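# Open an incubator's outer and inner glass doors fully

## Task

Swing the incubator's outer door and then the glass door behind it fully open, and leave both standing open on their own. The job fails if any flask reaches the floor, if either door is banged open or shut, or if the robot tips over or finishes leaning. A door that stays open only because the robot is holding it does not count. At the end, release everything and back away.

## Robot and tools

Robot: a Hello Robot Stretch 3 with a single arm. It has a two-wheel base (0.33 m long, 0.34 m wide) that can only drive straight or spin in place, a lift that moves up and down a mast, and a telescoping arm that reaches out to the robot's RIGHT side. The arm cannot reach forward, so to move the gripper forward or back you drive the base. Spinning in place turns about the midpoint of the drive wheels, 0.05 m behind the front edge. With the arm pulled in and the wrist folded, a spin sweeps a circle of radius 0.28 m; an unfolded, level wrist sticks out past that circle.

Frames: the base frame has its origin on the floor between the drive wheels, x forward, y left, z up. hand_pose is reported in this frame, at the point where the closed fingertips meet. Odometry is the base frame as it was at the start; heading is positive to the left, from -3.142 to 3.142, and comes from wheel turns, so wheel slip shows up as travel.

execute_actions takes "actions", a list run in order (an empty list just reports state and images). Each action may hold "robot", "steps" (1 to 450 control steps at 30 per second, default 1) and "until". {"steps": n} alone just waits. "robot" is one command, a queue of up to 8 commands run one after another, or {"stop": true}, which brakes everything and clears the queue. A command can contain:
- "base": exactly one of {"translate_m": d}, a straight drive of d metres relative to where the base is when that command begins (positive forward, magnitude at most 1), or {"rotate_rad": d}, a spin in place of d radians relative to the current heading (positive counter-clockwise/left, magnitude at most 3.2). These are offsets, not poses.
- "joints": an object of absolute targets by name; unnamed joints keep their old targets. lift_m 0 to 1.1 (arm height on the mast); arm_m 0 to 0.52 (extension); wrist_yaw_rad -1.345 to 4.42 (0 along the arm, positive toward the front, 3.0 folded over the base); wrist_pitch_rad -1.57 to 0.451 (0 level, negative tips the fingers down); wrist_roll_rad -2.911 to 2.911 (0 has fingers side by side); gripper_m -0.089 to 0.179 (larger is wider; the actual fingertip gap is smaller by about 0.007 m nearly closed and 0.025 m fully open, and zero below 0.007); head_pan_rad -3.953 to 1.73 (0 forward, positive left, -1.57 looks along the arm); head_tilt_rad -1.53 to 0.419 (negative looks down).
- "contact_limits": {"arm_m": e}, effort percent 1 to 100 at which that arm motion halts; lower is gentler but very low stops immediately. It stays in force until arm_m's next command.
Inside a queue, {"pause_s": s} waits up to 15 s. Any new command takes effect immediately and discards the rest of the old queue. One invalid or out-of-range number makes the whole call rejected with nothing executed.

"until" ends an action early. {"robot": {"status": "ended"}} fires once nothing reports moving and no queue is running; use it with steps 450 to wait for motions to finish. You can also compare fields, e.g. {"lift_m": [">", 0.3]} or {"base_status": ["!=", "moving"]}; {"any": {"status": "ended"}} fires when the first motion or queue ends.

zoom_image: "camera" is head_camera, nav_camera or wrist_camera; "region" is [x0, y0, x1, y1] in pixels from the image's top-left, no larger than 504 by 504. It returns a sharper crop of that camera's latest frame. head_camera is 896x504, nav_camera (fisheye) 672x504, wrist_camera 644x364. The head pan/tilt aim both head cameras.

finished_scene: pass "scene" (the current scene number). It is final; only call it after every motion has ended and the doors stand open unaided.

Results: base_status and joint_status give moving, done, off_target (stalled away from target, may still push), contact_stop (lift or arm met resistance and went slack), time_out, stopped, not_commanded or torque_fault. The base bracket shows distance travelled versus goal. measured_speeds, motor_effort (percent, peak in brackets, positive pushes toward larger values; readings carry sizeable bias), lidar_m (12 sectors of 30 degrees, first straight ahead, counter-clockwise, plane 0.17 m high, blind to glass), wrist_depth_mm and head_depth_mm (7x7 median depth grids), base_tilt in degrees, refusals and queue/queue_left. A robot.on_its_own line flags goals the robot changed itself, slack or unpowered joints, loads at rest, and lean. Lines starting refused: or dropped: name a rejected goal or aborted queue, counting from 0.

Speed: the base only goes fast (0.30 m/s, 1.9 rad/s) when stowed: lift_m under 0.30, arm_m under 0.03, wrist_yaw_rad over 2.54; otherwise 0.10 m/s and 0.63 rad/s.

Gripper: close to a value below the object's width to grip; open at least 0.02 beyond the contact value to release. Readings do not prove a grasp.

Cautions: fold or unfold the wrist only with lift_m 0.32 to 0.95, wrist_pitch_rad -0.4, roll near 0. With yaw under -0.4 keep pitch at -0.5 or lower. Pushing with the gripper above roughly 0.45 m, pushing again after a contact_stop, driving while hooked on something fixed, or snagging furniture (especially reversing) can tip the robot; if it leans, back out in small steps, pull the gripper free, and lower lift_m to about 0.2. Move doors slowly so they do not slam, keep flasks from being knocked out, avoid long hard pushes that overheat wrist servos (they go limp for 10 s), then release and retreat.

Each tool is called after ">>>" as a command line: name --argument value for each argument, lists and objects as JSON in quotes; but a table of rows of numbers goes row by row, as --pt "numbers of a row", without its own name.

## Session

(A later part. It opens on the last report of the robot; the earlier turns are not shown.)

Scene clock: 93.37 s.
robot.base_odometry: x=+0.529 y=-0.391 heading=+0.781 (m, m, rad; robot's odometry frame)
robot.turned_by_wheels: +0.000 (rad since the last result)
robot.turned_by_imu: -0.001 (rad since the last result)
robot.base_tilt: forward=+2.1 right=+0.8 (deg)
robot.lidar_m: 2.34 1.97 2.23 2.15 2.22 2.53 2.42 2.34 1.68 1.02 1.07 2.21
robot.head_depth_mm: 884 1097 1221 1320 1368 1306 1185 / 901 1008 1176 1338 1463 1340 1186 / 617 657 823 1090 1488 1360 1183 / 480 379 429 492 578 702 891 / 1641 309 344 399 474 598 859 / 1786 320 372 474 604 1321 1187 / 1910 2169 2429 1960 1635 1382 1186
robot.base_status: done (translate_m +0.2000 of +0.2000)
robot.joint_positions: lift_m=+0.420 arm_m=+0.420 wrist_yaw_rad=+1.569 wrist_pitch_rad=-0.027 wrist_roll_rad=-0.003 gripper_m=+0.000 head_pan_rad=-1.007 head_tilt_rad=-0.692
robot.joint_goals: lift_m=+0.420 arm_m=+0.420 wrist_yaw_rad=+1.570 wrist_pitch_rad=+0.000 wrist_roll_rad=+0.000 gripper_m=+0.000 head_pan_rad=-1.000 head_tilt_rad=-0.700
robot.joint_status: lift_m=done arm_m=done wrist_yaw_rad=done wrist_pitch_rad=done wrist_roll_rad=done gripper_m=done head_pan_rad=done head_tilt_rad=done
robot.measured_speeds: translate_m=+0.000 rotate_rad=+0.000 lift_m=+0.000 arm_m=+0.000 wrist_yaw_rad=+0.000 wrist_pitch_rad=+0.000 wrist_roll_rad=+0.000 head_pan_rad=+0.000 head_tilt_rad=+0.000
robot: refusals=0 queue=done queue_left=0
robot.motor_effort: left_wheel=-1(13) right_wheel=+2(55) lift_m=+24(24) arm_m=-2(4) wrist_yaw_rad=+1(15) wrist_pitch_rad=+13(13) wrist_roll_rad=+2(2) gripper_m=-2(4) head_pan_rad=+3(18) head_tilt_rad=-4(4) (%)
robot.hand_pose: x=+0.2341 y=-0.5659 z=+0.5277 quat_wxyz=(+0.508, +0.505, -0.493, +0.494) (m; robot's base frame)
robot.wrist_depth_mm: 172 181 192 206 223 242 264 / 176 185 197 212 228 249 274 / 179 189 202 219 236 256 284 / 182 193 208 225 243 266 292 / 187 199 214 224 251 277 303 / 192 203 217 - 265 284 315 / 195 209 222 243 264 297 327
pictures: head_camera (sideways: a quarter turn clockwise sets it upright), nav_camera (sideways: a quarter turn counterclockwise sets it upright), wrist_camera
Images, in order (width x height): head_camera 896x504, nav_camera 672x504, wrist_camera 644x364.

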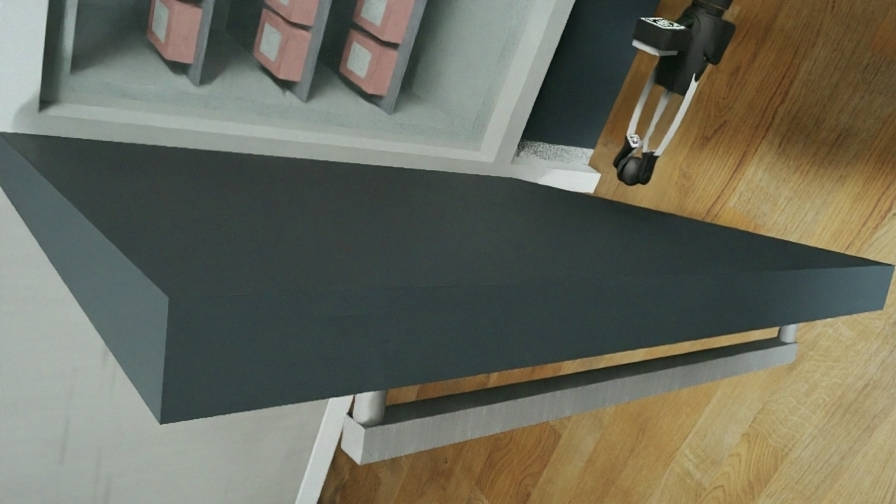

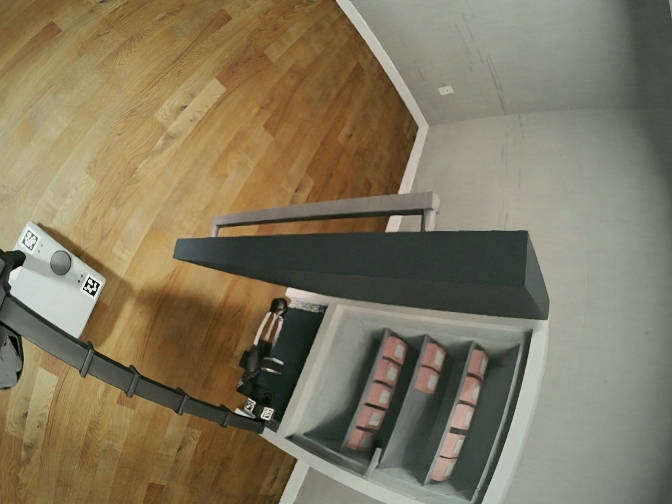

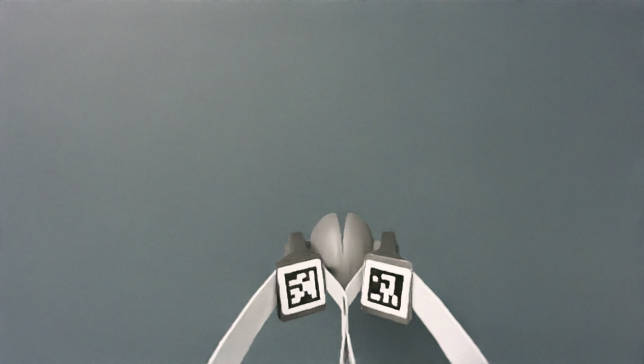

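>>> execute_actions --actions '[{"robot":{"base":{"translate_m":0.22},"joints":{"arm_m":0.34,"head_pan_rad":-0.7}},"steps":450,"until":{"robot":{"status":"ended"}}}]'

Scene clock: 97.10 s.
robot.base_odometry: x=+0.685 y=-0.236 heading=+0.781 (m, m, rad; robot's odometry frame)
robot.turned_by_wheels: +0.000 (rad since the last result)
robot.turned_by_imu: -0.001 (rad since the last result)
robot.base_tilt: forward=+2.1 right=+0.7 (deg)
robot.lidar_m: 2.11 1.76 2.24 2.14 2.22 2.76 2.63 2.33 1.08 1.01 1.65 2.20
robot.head_depth_mm: 1477 419 492 594 755 1034 1184 / 1636 384 446 528 649 839 1189 / 1814 355 406 475 571 716 1119 / 1995 334 379 439 523 641 841 / 2179 379 2369 1946 1587 1380 1190 / 2068 2277 2436 2008 1641 1376 1189 / 1945 2112 2305 2009 1637 1384 1188
robot.base_status: done (translate_m +0.2200 of +0.2200)
robot.joint_positions: lift_m=+0.420 arm_m=+0.340 wrist_yaw_rad=+1.568 wrist_pitch_rad=-0.027 wrist_roll_rad=-0.003 gripper_m=+0.000 head_pan_rad=-0.707 head_tilt_rad=-0.692
robot.joint_goals: lift_m=+0.420 arm_m=+0.340 wrist_yaw_rad=+1.570 wrist_pitch_rad=+0.000 wrist_roll_rad=+0.000 gripper_m=+0.000 head_pan_rad=-0.700 head_tilt_rad=-0.700
robot.joint_status: lift_m=done arm_m=done wrist_yaw_rad=done wrist_pitch_rad=done wrist_roll_rad=done gripper_m=done head_pan_rad=done head_tilt_rad=done
robot.measured_speeds: translate_m=+0.000 rotate_rad=+0.000 lift_m=+0.000 arm_m=+0.000 wrist_yaw_rad=+0.000 wrist_pitch_rad=+0.000 wrist_roll_rad=+0.000 head_pan_rad=+0.000 head_tilt_rad=+0.000
robot: refusals=0 queue=done queue_left=0
robot.motor_effort: left_wheel=-1(13) right_wheel=+1(63) lift_m=+23(24) arm_m=-2(3) wrist_yaw_rad=+1(13) wrist_pitch_rad=+14(14) wrist_roll_rad=+2(2) gripper_m=-3(3) head_pan_rad=+3(21) head_tilt_rad=-4(4) (%)
robot.hand_pose: x=+0.2341 y=-0.4859 z=+0.5275 quat_wxyz=(+0.508, +0.505, -0.493, +0.493) (m; robot's base frame)
robot.wrist_depth_mm: 208 199 190 182 174 167 159 / 215 206 196 186 179 171 164 / 222 212 202 192 183 176 168 / 229 219 208 198 190 182 172 / 239 226 215 205 193 186 177 / 248 235 224 - 197 192 183 / 260 243 230 218 208 196 187
pictures: head_camera (sideways: a quarter turn clockwise sets it upright), nav_camera (sideways: a quarter turn counterclockwise sets it upright), wrist_camera
Images, in order (width x height): head_camera 896x504, nav_camera 672x504, wrist_camera 644x364.

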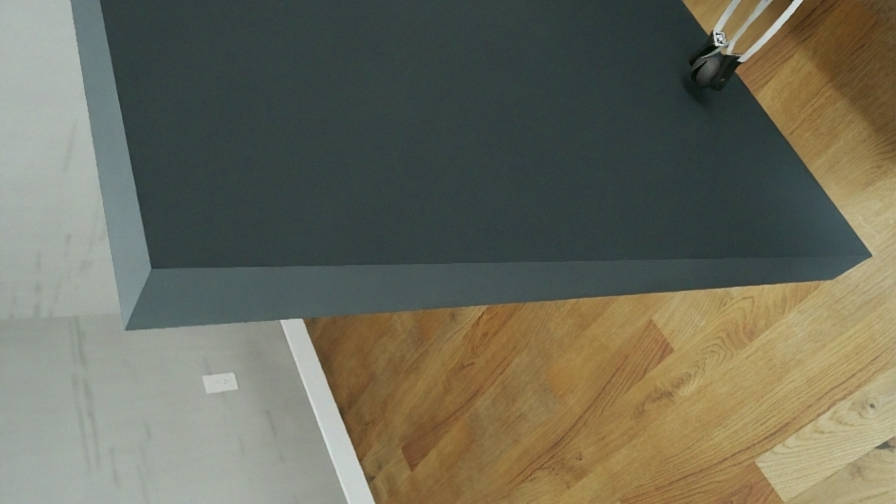

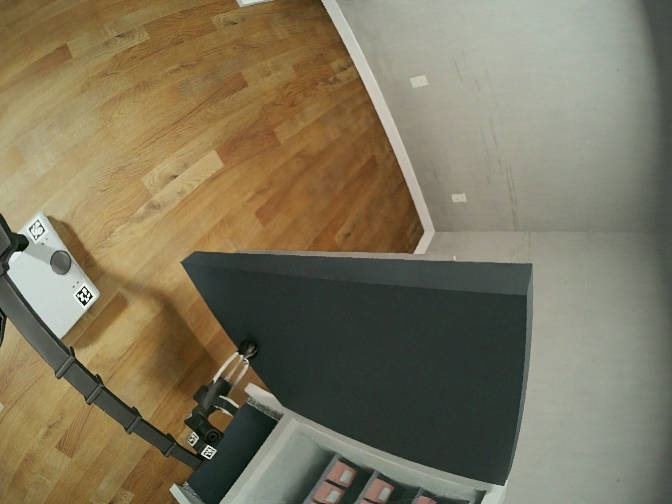

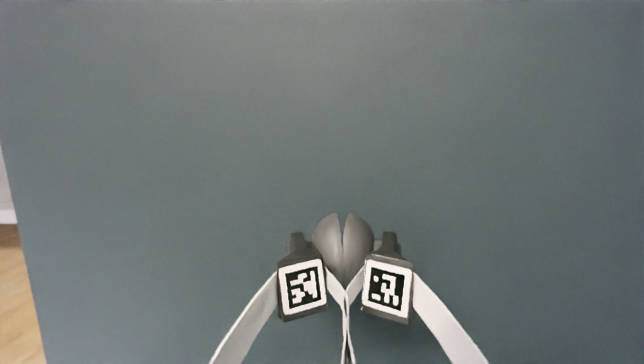

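>>> execute_actions --actions '[{"robot":{"base":{"translate_m":0.12}},"steps":450,"until":{"robot":{"status":"ended"}}}]'

Scene clock: 99.53 s.
robot.base_odometry: x=+0.770 y=-0.152 heading=+0.781 (m, m, rad; robot's odometry frame)
robot.turned_by_wheels: +0.000 (rad since the last result)
robot.turned_by_imu: -0.001 (rad since the last result)
robot.base_tilt: forward=+2.1 right=+0.8 (deg)
robot.lidar_m: 2.00 1.65 2.24 2.14 2.23 2.88 2.75 2.34 1.09 0.99 1.64 2.09
robot.head_depth_mm: 1483 416 482 570 696 886 1181 / 1637 398 457 535 645 814 1166 / 1770 380 433 503 601 747 1140 / 1977 370 421 491 589 734 1121 / 2082 2281 2486 2007 1643 1381 1184 / 1954 2157 2350 2032 1633 1385 1184 / 1814 1989 2167 2007 1640 1382 1183
robot.base_status: done (translate_m +0.1200 of +0.1200)
robot.joint_positions: lift_m=+0.420 arm_m=+0.340 wrist_yaw_rad=+1.568 wrist_pitch_rad=-0.027 wrist_roll_rad=-0.003 gripper_m=+0.000 head_pan_rad=-0.707 head_tilt_rad=-0.692
robot.joint_goals: lift_m=+0.420 arm_m=+0.340 wrist_yaw_rad=+1.570 wrist_pitch_rad=+0.000 wrist_roll_rad=+0.000 gripper_m=+0.000 head_pan_rad=-0.700 head_tilt_rad=-0.700
robot.joint_status: lift_m=done arm_m=done wrist_yaw_rad=done wrist_pitch_rad=done wrist_roll_rad=done gripper_m=done head_pan_rad=done head_tilt_rad=done
robot.measured_speeds: translate_m=+0.000 rotate_rad=+0.000 lift_m=+0.000 arm_m=+0.000 wrist_yaw_rad=+0.000 wrist_pitch_rad=+0.000 wrist_roll_rad=+0.000 head_pan_rad=+0.000 head_tilt_rad=+0.000
robot: refusals=0 queue=done queue_left=0
robot.motor_effort: left_wheel=-2(9) right_wheel=+2(59) lift_m=+22(23) arm_m=-2(2) wrist_yaw_rad=+1(9) wrist_pitch_rad=+13(14) wrist_roll_rad=+1(2) gripper_m=-3(3) head_pan_rad=+3(3) head_tilt_rad=-3(3) (%)
robot.hand_pose: x=+0.2341 y=-0.4860 z=+0.5275 quat_wxyz=(+0.509, +0.505, -0.493, +0.493) (m; robot's base frame)
robot.wrist_depth_mm: - 212 188 167 152 139 128 / - 219 193 173 156 142 131 / - 229 200 179 161 146 134 / - 238 208 184 165 150 137 / - 247 214 194 169 154 140 / - 259 226 - 169 157 144 / 981 270 233 202 183 162 147
pictures: head_camera (sideways: a quarter turn clockwise sets it upright), nav_camera (sideways: a quarter turn counterclockwise sets it upright), wrist_camera
Images, in order (width x height): head_camera 896x504, nav_camera 672x504, wrist_camera 644x364.

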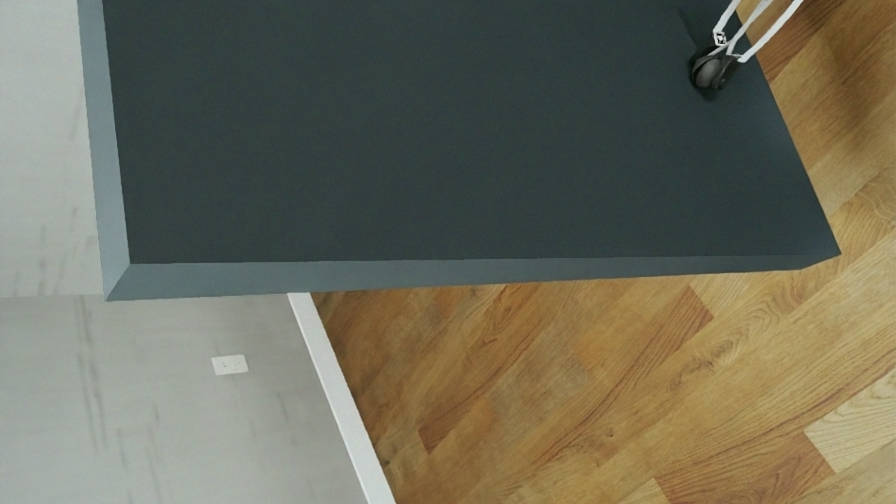

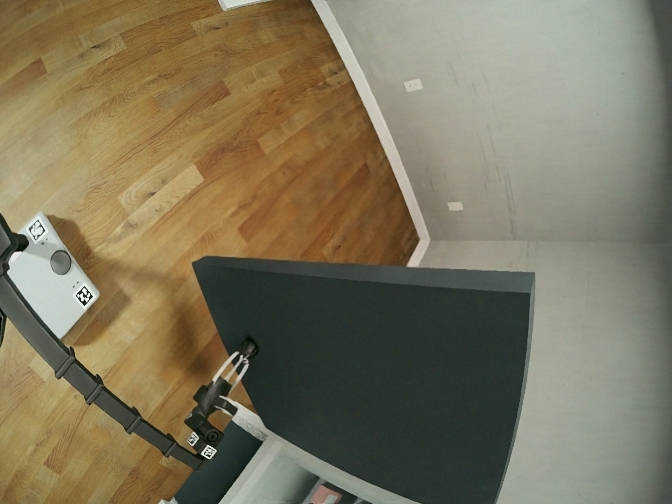

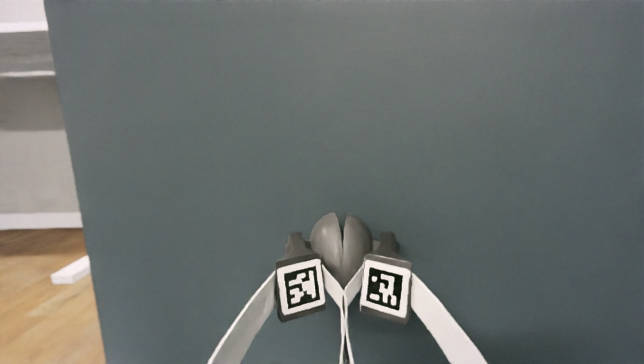

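>>> execute_actions --actions '[{"robot":{"base":{"translate_m":0.06},"joints":{"arm_m":0.3}},"steps":450,"until":{"robot":{"status":"ended"}}}]'

Scene clock: 101.63 s.
robot.base_odometry: x=+0.813 y=-0.110 heading=+0.779 (m, m, rad; robot's odometry frame)
robot.turned_by_wheels: -0.002 (rad since the last result)
robot.turned_by_imu: -0.087 (rad since the last result)
robot.base_tilt: forward=+2.1 right=+0.7 (deg)
robot.lidar_m: 1.95 1.60 2.31 2.13 2.19 2.78 2.80 2.57 1.11 0.98 1.61 2.04
robot.head_depth_mm: 1422 396 461 549 682 876 1174 / 1540 373 429 506 613 775 1166 / 1677 353 402 469 560 697 1117 / 1824 336 381 439 523 648 852 / 2018 2246 2398 1944 1601 1373 1186 / 2010 2232 2388 2007 1636 1384 1194 / 1866 2036 2212 2016 1631 1383 1190
robot.base_status: done (translate_m +0.0599 of +0.0600)
robot.joint_positions: lift_m=+0.420 arm_m=+0.300 wrist_yaw_rad=+1.500 wrist_pitch_rad=-0.029 wrist_roll_rad=-0.003 gripper_m=+0.000 head_pan_rad=-0.707 head_tilt_rad=-0.692
robot.joint_goals: lift_m=+0.420 arm_m=+0.300 wrist_yaw_rad=+1.510 wrist_pitch_rad=+0.000 wrist_roll_rad=+0.000 gripper_m=+0.000 head_pan_rad=-0.700 head_tilt_rad=-0.700
robot.joint_status: lift_m=done arm_m=done wrist_yaw_rad=done wrist_pitch_rad=done wrist_roll_rad=done gripper_m=done head_pan_rad=done head_tilt_rad=done
robot.measured_speeds: translate_m=+0.000 rotate_rad=+0.000 lift_m=+0.000 arm_m=+0.000 wrist_yaw_rad=+0.000 wrist_pitch_rad=+0.000 wrist_roll_rad=+0.000 head_pan_rad=+0.000 head_tilt_rad=+0.000
robot: refusals=0 queue=done queue_left=0
robot.on_its_own: wrist_yaw_rad is held at +1.510, not at your +1.570, by its stall guard, which is not easing now; right_wheel is at rest, and its effort (+65) is outside its rest range (-18 to +18)
robot.motor_effort: left_wheel=-15(21) right_wheel=+65(78) lift_m=+23(23) arm_m=-2(3) wrist_yaw_rad=+9(40) wrist_pitch_rad=+14(15) wrist_roll_rad=+2(2) gripper_m=-3(7) head_pan_rad=+3(3) head_tilt_rad=-4(2) (%)
robot.hand_pose: x=+0.2334 y=-0.4634 z=+0.5271 quat_wxyz=(+0.525, +0.489, -0.509, +0.475) (m; robot's base frame)
robot.wrist_depth_mm: 195 185 173 163 154 146 139 / 204 191 179 169 159 150 142 / 211 197 184 173 163 154 146 / 219 205 190 178 168 158 149 / 229 210 197 186 172 163 154 / 239 220 204 - 175 167 158 / 899 229 213 197 185 172 163
pictures: head_camera (sideways: a quarter turn clockwise sets it upright), nav_camera (sideways: a quarter turn counterclockwise sets it upright), wrist_camera
Images, in order (width x height): head_camera 896x504, nav_camera 672x504, wrist_camera 644x364.

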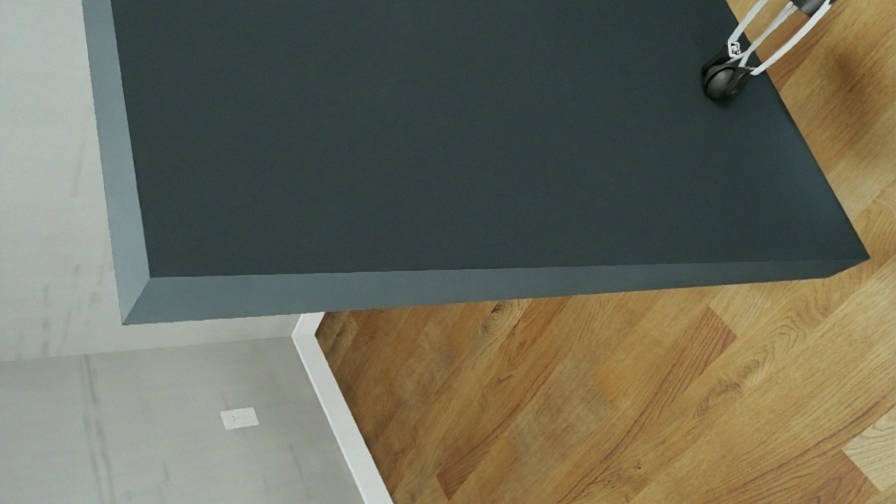

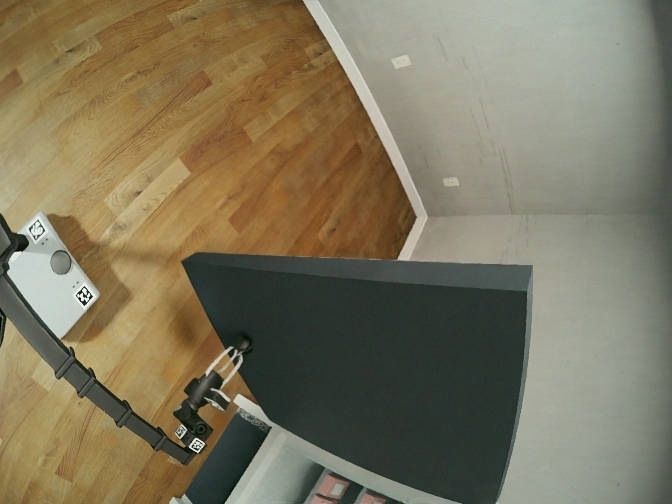

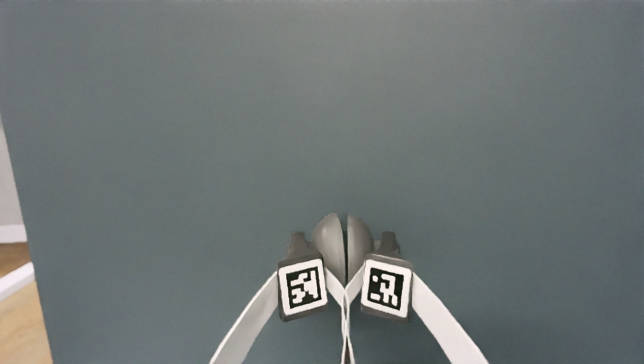

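>>> execute_actions --actions '[{"robot":[{"base":{"translate_m":-0.15}},{"base":{"rotate_rad":0.087},"joints":{"arm_m":0.1,"gripper_m":0.1}},{"base":{"translate_m":-0.45},"joints":{"head_pan_rad":-1.57,"head_tilt_rad":-0.5,"lift_m":0.6,"wrist_yaw_rad":0}}],"steps":450,"until":{"robot":{"status":"ended"}}},{"steps":200,"until":{"robot":{"status":"ended"}}}]'

Scene clock: 112.83 s.
robot.base_odometry: x=+0.415 y=-0.559 heading=+0.868 (m, m, rad; robot's odometry frame)
robot.turned_by_wheels: +0.089 (rad since the last result)
robot.turned_by_imu: +0.087 (rad since the last result)
robot.base_tilt: forward=+2.1 right=+0.7 (deg)
robot.lidar_m: 2.55 2.17 2.20 2.14 2.19 2.30 2.20 2.27 1.69 1.01 1.09 2.24
robot.head_depth_mm: 1357 1480 1609 1771 1893 1582 1301 / 1355 1477 1605 1763 1911 1584 1312 / 1355 1464 1606 1764 1917 1580 1339 / 1356 964 1028 1130 1263 1436 1329 / 1351 1002 1363 1291 1335 1437 1309 / 1343 1008 1357 1297 1344 1439 1317 / 1337 975 1374 1273 1349 1435 1311
robot.base_status: done (translate_m -0.4500 of -0.4500)
robot.joint_positions: lift_m=+0.600 arm_m=+0.100 wrist_yaw_rad=+0.002 wrist_pitch_rad=-0.026 wrist_roll_rad=-0.003 gripper_m=+0.100 head_pan_rad=-1.563 head_tilt_rad=-0.508
robot.joint_goals: lift_m=+0.600 arm_m=+0.100 wrist_yaw_rad=+0.000 wrist_pitch_rad=+0.000 wrist_roll_rad=+0.000 gripper_m=+0.100 head_pan_rad=-1.570 head_tilt_rad=-0.500
robot.joint_status: lift_m=done arm_m=done wrist_yaw_rad=done wrist_pitch_rad=done wrist_roll_rad=done gripper_m=done head_pan_rad=done head_tilt_rad=done
robot.measured_speeds: translate_m=+0.000 rotate_rad=+0.000 lift_m=+0.000 arm_m=+0.000 wrist_yaw_rad=+0.000 wrist_pitch_rad=+0.000 wrist_roll_rad=+0.000 head_pan_rad=+0.000 head_tilt_rad=+0.000
robot: refusals=0 queue=done queue_left=0
robot.motor_effort: left_wheel=-3(17) right_wheel=+5(65) lift_m=+23(23) arm_m=-2(3) wrist_yaw_rad=-1(13) wrist_pitch_rad=+13(14) wrist_roll_rad=+2(2) gripper_m=+0(82) head_pan_rad=-2(34) head_tilt_rad=+2(15) (%)
robot.hand_pose: x=-0.0210 y=-0.5008 z=+0.7077 quat_wxyz=(+0.708, +0.010, -0.706, -0.009) (m; robot's base frame)
robot.wrist_depth_mm: 715 929 936 675 - - - / 722 879 - 709 - - - / 736 871 - 716 - - - / 748 872 - 812 - - - / 762 944 - - - - - / 763 823 800 790 - - - / 775 811 825 766 - - -
pictures: head_camera (sideways: a quarter turn clockwise sets it upright), nav_camera (sideways: a quarter turn counterclockwise sets it upright), wrist_camera
Images, in order (width x height): head_camera 896x504, nav_camera 672x504, wrist_camera 644x364.

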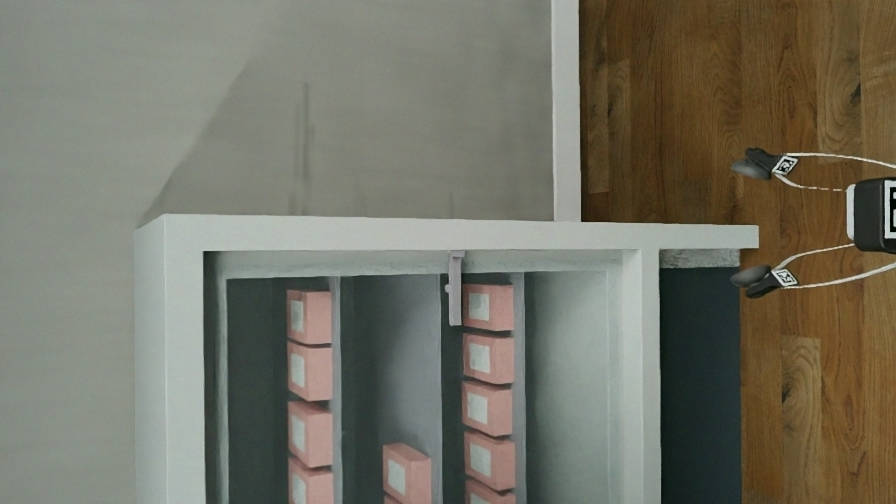

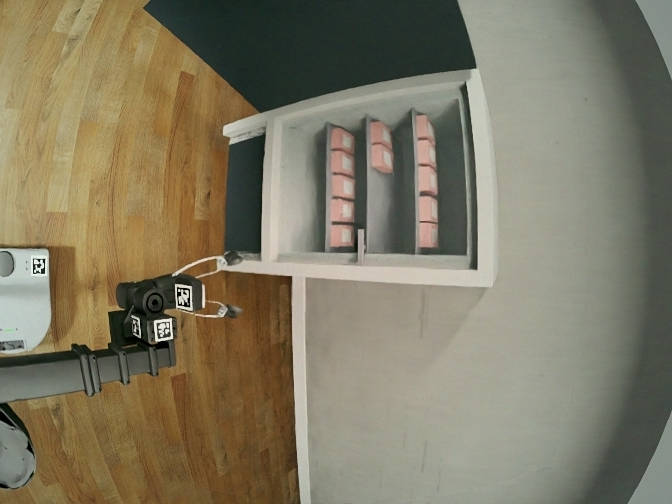

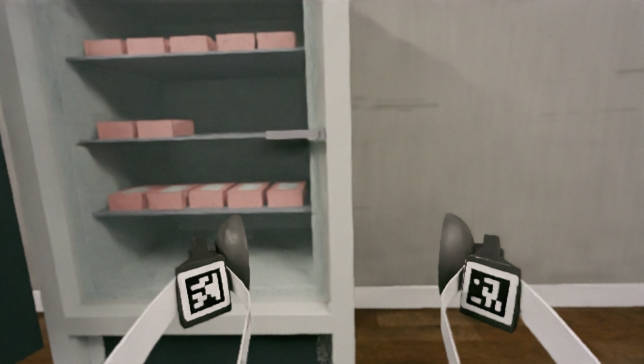

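>>> execute_actions --actions '[{"robot":[{"base":{"rotate_rad":-1.571},"joints":{"arm_m":0.0,"lift_m":0.64,"wrist_roll_rad":1.571}},{"base":{"translate_m":0.17}},{"base":{"rotate_rad":1.571}},{"base":{"translate_m":0.08},"joints":{"arm_m":0.15}}],"steps":450,"until":{"robot":{"status":"ended"}}},{"steps":200,"until":{"robot":{"status":"ended"}}}]'

Scene clock: 126.23 s.
robot.base_odometry: x=+0.597 y=-0.608 heading=+0.868 (m, m, rad; robot's odometry frame)
robot.turned_by_wheels: +0.000 (rad since the last result)
robot.turned_by_imu: -0.002 (rad since the last result)
robot.base_tilt: forward=+2.1 right=+0.7 (deg)
robot.lidar_m: 2.47 2.15 2.40 2.31 2.38 2.38 2.28 2.11 1.51 0.85 0.92 2.00
robot.head_depth_mm: 1206 1318 1433 1578 1779 1574 1307 / 1208 1307 1437 1580 1757 1570 1371 / 1207 801 836 933 1032 1189 1342 / 1199 812 1007 1141 1175 1182 1314 / 1204 810 1035 1190 1201 1178 1293 / 1208 815 1034 1195 1191 1173 1295 / 1206 817 1041 1119 1191 1180 1286
robot.base_status: done (translate_m +0.0800 of +0.0800)
robot.joint_positions: lift_m=+0.640 arm_m=+0.150 wrist_yaw_rad=+0.001 wrist_pitch_rad=-0.026 wrist_roll_rad=+1.570 gripper_m=+0.100 head_pan_rad=-1.563 head_tilt_rad=-0.507
robot.joint_goals: lift_m=+0.640 arm_m=+0.150 wrist_yaw_rad=+0.000 wrist_pitch_rad=+0.000 wrist_roll_rad=+1.571 gripper_m=+0.100 head_pan_rad=-1.570 head_tilt_rad=-0.500
robot.joint_status: lift_m=done arm_m=done wrist_yaw_rad=done wrist_pitch_rad=done wrist_roll_rad=done gripper_m=done head_pan_rad=done head_tilt_rad=done
robot.measured_speeds: translate_m=+0.000 rotate_rad=+0.000 lift_m=+0.000 arm_m=+0.000 wrist_yaw_rad=+0.000 wrist_pitch_rad=+0.000 wrist_roll_rad=+0.000 head_pan_rad=+0.000 head_tilt_rad=+0.000
robot: refusals=0 queue=done queue_left=0
robot.motor_effort: left_wheel=-3(5) right_wheel=+5(11) lift_m=+23(25) arm_m=+2(3) wrist_yaw_rad=-1(2) wrist_pitch_rad=+13(13) wrist_roll_rad=+1(3) gripper_m=+0(0) head_pan_rad=-2(3) head_tilt_rad=+2(2) (%)
robot.hand_pose: x=-0.0212 y=-0.5502 z=+0.7476 quat_wxyz=(+0.001, +0.000, -1.000, -0.013) (m; robot's base frame)
robot.wrist_depth_mm: - - - - 987 999 894 / - - - - - - 880 / 456 455 449 445 447 445 449 / 485 581 673 959 653 676 499 / 509 608 843 968 664 650 504 / 502 574 765 - 674 - 507 / 534 564 737 912 698 763 494
pictures: head_camera (sideways: a quarter turn clockwise sets it upright), nav_camera (sideways: a quarter turn counterclockwise sets it upright), wrist_camera
Images, in order (width x height): head_camera 896x504, nav_camera 672x504, wrist_camera 644x364.

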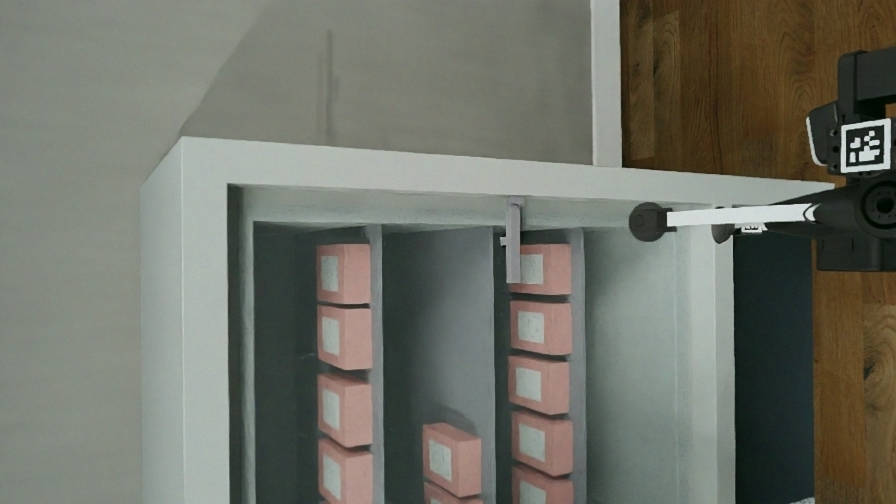

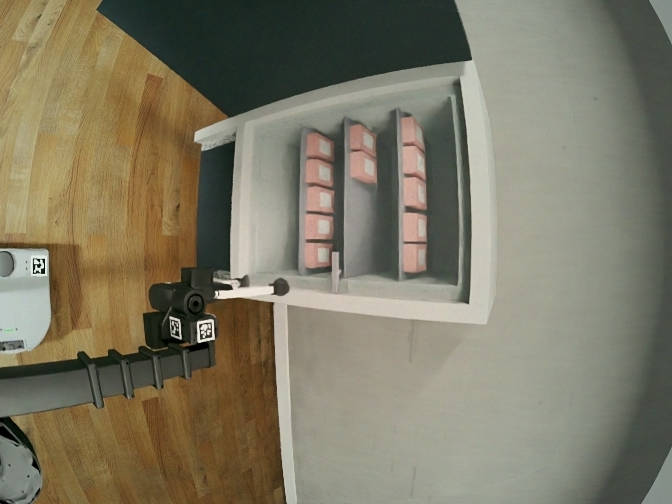

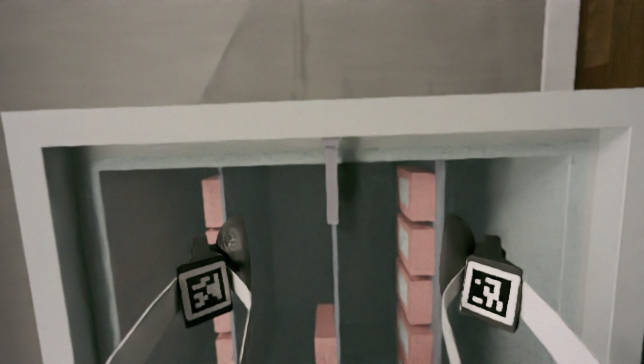

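>>> execute_actions --actions '[{"robot":{"base":{"translate_m":0.045},"joints":{"arm_m":0.31,"lift_m":0.655}},"steps":450,"until":{"robot":{"status":"ended"}}}]'

Scene clock: 129.00 s.
robot.base_odometry: x=+0.626 y=-0.573 heading=+0.868 (m, m, rad; robot's odometry frame)
robot.turned_by_wheels: +0.000 (rad since the last result)
robot.turned_by_imu: +0.000 (rad since the last result)
robot.base_tilt: forward=+2.1 right=+0.7 (deg)
robot.lidar_m: 2.43 2.10 2.39 2.31 2.38 2.42 2.32 2.11 1.51 0.85 0.92 2.00
robot.head_depth_mm: 1208 1311 1433 1580 1762 1576 1339 / 1206 1263 1378 1570 1739 - 1296 / 1197 808 888 972 1047 - 1281 / 1202 808 1034 1192 1180 1202 1297 / 1203 810 1032 1192 1187 1182 1293 / 1199 812 1035 1194 1185 1177 1288 / 1206 815 1036 1114 1191 1185 1289
robot.base_status: done (translate_m +0.0450 of +0.0450)
robot.joint_positions: lift_m=+0.655 arm_m=+0.310 wrist_yaw_rad=+0.001 wrist_pitch_rad=-0.026 wrist_roll_rad=+1.570 gripper_m=+0.100 head_pan_rad=-1.563 head_tilt_rad=-0.507
robot.joint_goals: lift_m=+0.655 arm_m=+0.310 wrist_yaw_rad=+0.000 wrist_pitch_rad=+0.000 wrist_roll_rad=+1.571 gripper_m=+0.100 head_pan_rad=-1.570 head_tilt_rad=-0.500
robot.joint_status: lift_m=done arm_m=done wrist_yaw_rad=done wrist_pitch_rad=done wrist_roll_rad=done gripper_m=done head_pan_rad=done head_tilt_rad=done
robot.measured_speeds: translate_m=+0.000 rotate_rad=+0.000 lift_m=+0.000 arm_m=+0.000 wrist_yaw_rad=+0.000 wrist_pitch_rad=+0.000 wrist_roll_rad=+0.000 head_pan_rad=+0.000 head_tilt_rad=+0.000
robot: refusals=0 queue=done queue_left=0
robot.motor_effort: left_wheel=-3(3) right_wheel=+5(12) lift_m=+23(24) arm_m=+3(4) wrist_yaw_rad=-1(1) wrist_pitch_rad=+13(12) wrist_roll_rad=+0(1) gripper_m=+0(0) head_pan_rad=-2(3) head_tilt_rad=+3(2) (%)
robot.hand_pose: x=-0.0212 y=-0.7102 z=+0.7626 quat_wxyz=(+0.001, +0.000, -1.000, -0.013) (m; robot's base frame)
robot.wrist_depth_mm: 872 854 874 841 847 277 275 / 284 285 283 283 282 282 279 / 341 341 340 334 338 335 422 / 410 552 526 801 759 403 472 / 409 548 566 791 773 625 467 / 406 540 699 843 832 - 468 / 402 546 503 851 799 449 450
pictures: head_camera (sideways: a quarter turn clockwise sets it upright), nav_camera (sideways: a quarter turn counterclockwise sets it upright), wrist_camera
Images, in order (width x height): head_camera 896x504, nav_camera 672x504, wrist_camera 644x364.

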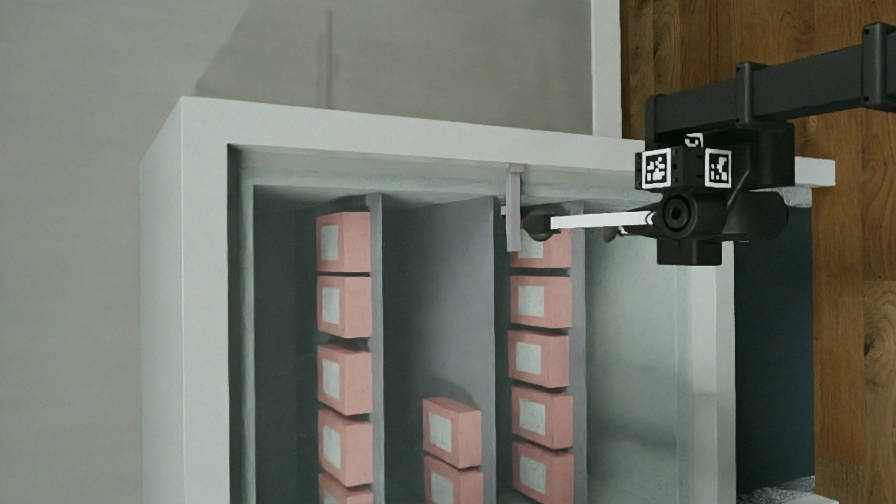

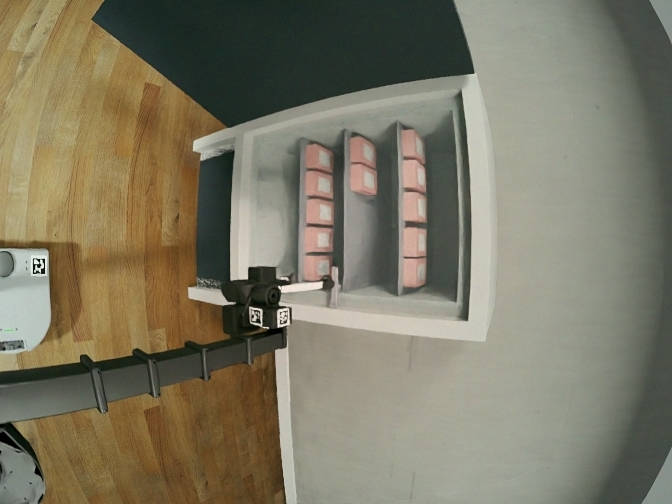

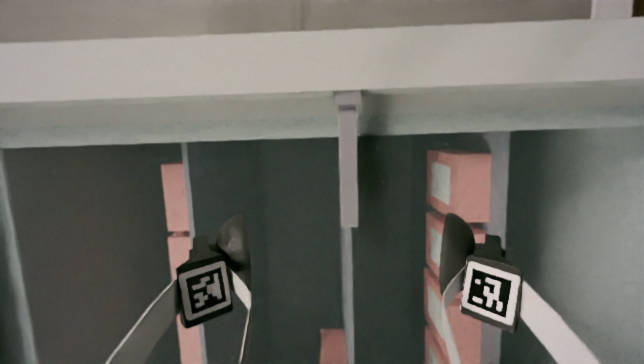

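>>> zoom_image --camera "head_camera" --region '[440,130,600,270]'

Region (440, 130, 600, 270) of head_camera's 896x504 image, scaled by 3.150, with more detail than that image has; it fills the top 441 rows of this view, and the rest is white.

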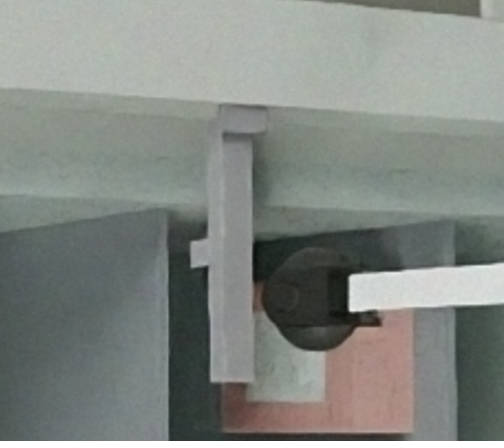

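>>> execute_actions --actions '[{"robot":[{"base":{"translate_m":-0.05},"joints":{"gripper_m":0.08}},{"joints":{"arm_m":0.37}}],"steps":450,"until":{"robot":{"status":"ended"}}}]'

Scene clock: 132.40 s.
robot.base_odometry: x=+0.594 y=-0.612 heading=+0.868 (m, m, rad; robot's odometry frame)
robot.turned_by_wheels: +0.000 (rad since the last result)
robot.turned_by_imu: +0.000 (rad since the last result)
robot.base_tilt: forward=+2.1 right=+0.7 (deg)
robot.lidar_m: 2.48 2.15 2.40 2.31 2.39 2.37 2.27 2.11 1.51 0.85 0.92 2.00
robot.head_depth_mm: 1210 1320 1428 1592 1769 1568 1336 / 1205 1304 1422 1574 1734 - 1313 / 1207 799 837 926 1024 1209 1279 / 1206 812 998 1133 1180 1195 1297 / 1203 807 1032 1197 1190 1176 1293 / 1199 814 1037 1197 1183 1186 1290 / 1197 818 1034 1115 1191 1185 1290
robot.base_status: done (translate_m -0.0500 of -0.0500)
robot.joint_positions: lift_m=+0.655 arm_m=+0.370 wrist_yaw_rad=+0.001 wrist_pitch_rad=-0.026 wrist_roll_rad=+1.570 gripper_m=+0.080 head_pan_rad=-1.563 head_tilt_rad=-0.507
robot.joint_goals: lift_m=+0.655 arm_m=+0.370 wrist_yaw_rad=+0.000 wrist_pitch_rad=+0.000 wrist_roll_rad=+1.571 gripper_m=+0.080 head_pan_rad=-1.570 head_tilt_rad=-0.500
robot.joint_status: lift_m=done arm_m=done wrist_yaw_rad=done wrist_pitch_rad=done wrist_roll_rad=done gripper_m=done head_pan_rad=done head_tilt_rad=done
robot.measured_speeds: translate_m=+0.000 rotate_rad=+0.000 lift_m=+0.000 arm_m=+0.000 wrist_yaw_rad=+0.000 wrist_pitch_rad=+0.000 wrist_roll_rad=+0.000 head_pan_rad=+0.000 head_tilt_rad=+0.000
robot: refusals=0 queue=done queue_left=0
robot.motor_effort: left_wheel=-2(5) right_wheel=+5(6) lift_m=+23(24) arm_m=+3(3) wrist_yaw_rad=+0(0) wrist_pitch_rad=+13(13) wrist_roll_rad=+1(0) gripper_m=-1(73) head_pan_rad=-3(2) head_tilt_rad=+3(2) (%)
robot.hand_pose: x=-0.0212 y=-0.7702 z=+0.7626 quat_wxyz=(+0.001, +0.000, -1.000, -0.013) (m; robot's base frame)
robot.wrist_depth_mm: 795 811 798 796 794 791 798 / 803 836 796 805 798 226 225 / 234 232 232 231 230 229 228 / 292 288 287 284 286 284 284 / 409 491 463 761 753 352 466 / 405 491 - 764 780 346 475 / 405 513 504 777 793 370 476
pictures: head_camera (sideways: a quarter turn clockwise sets it upright), nav_camera (sideways: a quarter turn counterclockwise sets it upright), wrist_camera
Images, in order (width x height): head_camera 896x504, nav_camera 672x504, wrist_camera 644x364.

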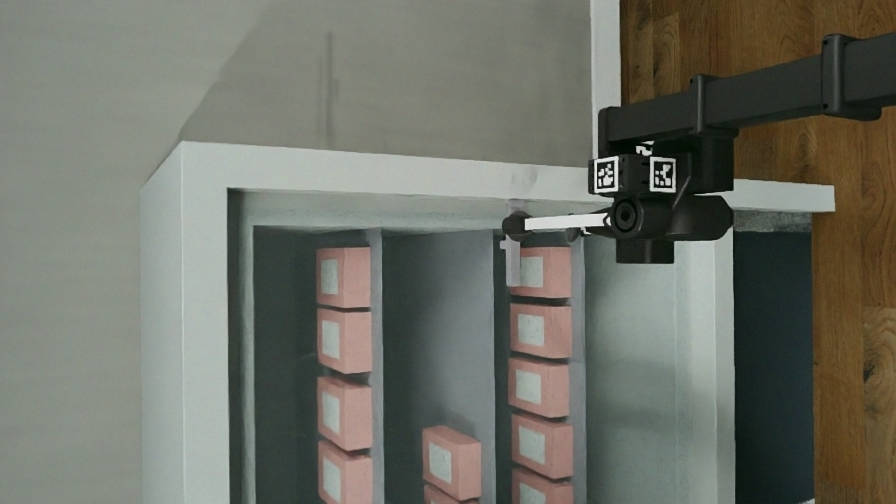

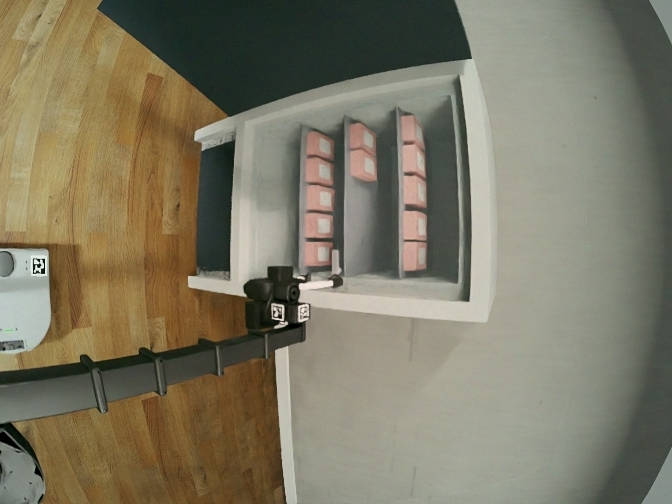

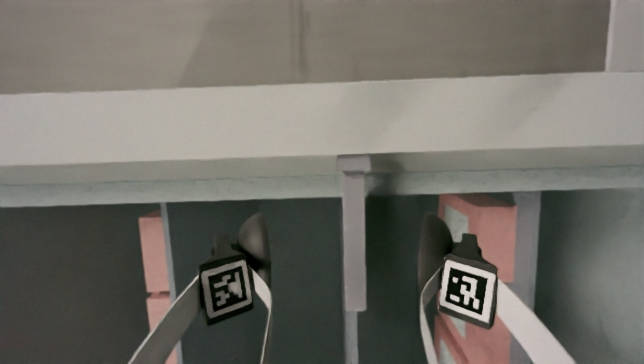

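>>> execute_actions --actions '[{"robot":[{"joints":{"arm_m":0.395}},{"joints":{"gripper_m":-0.04}},{"pause_s":0.5},{"joints":{"wrist_roll_rad":1.0}}],"steps":450,"until":{"robot":{"status":"ended"}}}]'

Scene clock: 137.97 s.
robot.base_odometry: x=+0.594 y=-0.612 heading=+0.868 (m, m, rad; robot's odometry frame)
robot.turned_by_wheels: +0.000 (rad since the last result)
robot.turned_by_imu: -0.001 (rad since the last result)
robot.base_tilt: forward=+2.1 right=+0.8 (deg)
robot.lidar_m: 2.48 2.15 2.39 2.31 2.37 2.38 2.27 2.11 1.51 0.85 0.92 2.00
robot.head_depth_mm: 1211 1312 1430 1586 1776 1564 1338 / 1205 1312 1429 1589 1728 - 1306 / 1198 801 835 924 1016 1219 1283 / 1207 808 1003 1138 1154 1178 1296 / 1201 809 1033 1194 1190 1175 1278 / 1201 814 1032 1187 1188 1184 1292 / 1205 814 1038 1112 1180 1178 1282
robot.base_status: done (translate_m -0.0500 of -0.0500)
robot.joint_positions: lift_m=+0.655 arm_m=+0.395 wrist_yaw_rad=+0.001 wrist_pitch_rad=-0.026 wrist_roll_rad=+1.007 gripper_m=-0.039 head_pan_rad=-1.563 head_tilt_rad=-0.507
robot.joint_goals: lift_m=+0.655 arm_m=+0.395 wrist_yaw_rad=+0.000 wrist_pitch_rad=+0.000 wrist_roll_rad=+1.000 gripper_m=-0.040 head_pan_rad=-1.570 head_tilt_rad=-0.500
robot.joint_status: lift_m=done arm_m=done wrist_yaw_rad=done wrist_pitch_rad=done wrist_roll_rad=done gripper_m=done head_pan_rad=done head_tilt_rad=done
robot.measured_speeds: translate_m=+0.000 rotate_rad=+0.000 lift_m=+0.000 arm_m=+0.000 wrist_yaw_rad=+0.000 wrist_pitch_rad=+0.000 wrist_roll_rad=+0.000 head_pan_rad=+0.000 head_tilt_rad=+0.000
robot: refusals=0 queue=done queue_left=0
robot.motor_effort: left_wheel=-3(3) right_wheel=+5(4) lift_m=+24(23) arm_m=+3(2) wrist_yaw_rad=-1(2) wrist_pitch_rad=+13(13) wrist_roll_rad=-4(6) gripper_m=-16(91) head_pan_rad=-3(3) head_tilt_rad=+1(2) (%)
robot.hand_pose: x=-0.0213 y=-0.7952 z=+0.7626 quat_wxyz=(+0.278, +0.004, -0.960, -0.013) (m; robot's base frame)
robot.wrist_depth_mm: 244 197 195 768 774 761 761 / 394 249 201 200 785 779 786 / 437 317 256 206 205 808 794 / 469 322 711 263 210 208 815 / 495 381 731 624 265 214 213 / 346 501 763 - 361 274 220 / 353 671 777 744 375 480 280
pictures: head_camera (sideways: a quarter turn clockwise sets it upright), nav_camera (sideways: a quarter turn counterclockwise sets it upright), wrist_camera
Images, in order (width x height): head_camera 896x504, nav_camera 672x504, wrist_camera 644x364.

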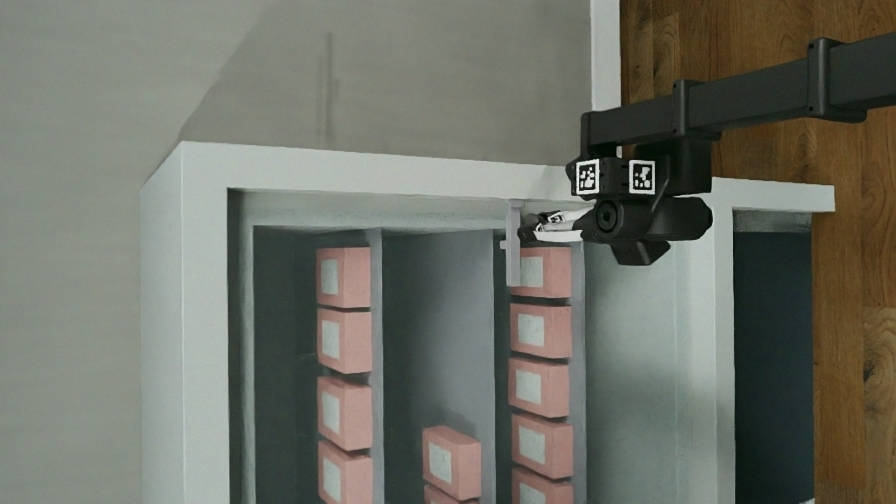

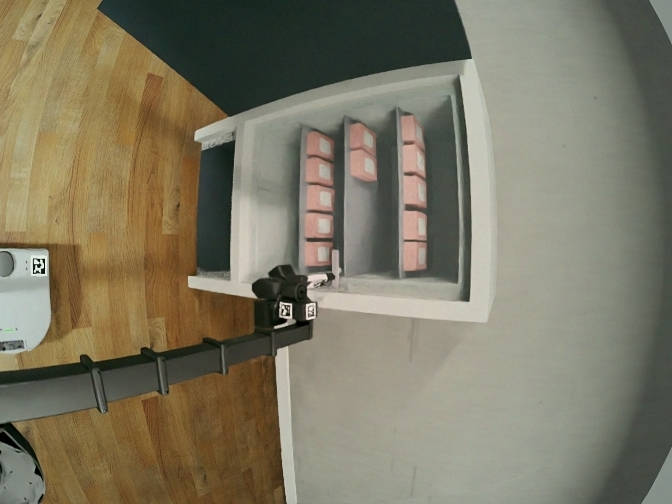

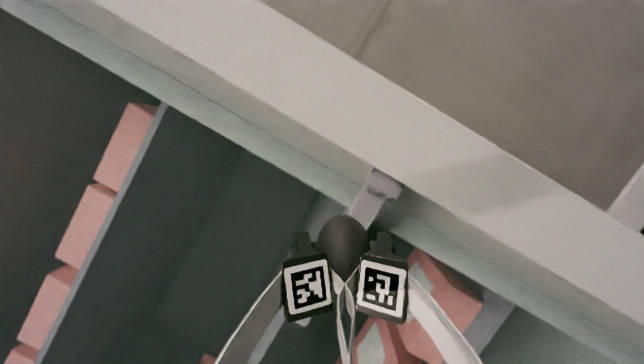

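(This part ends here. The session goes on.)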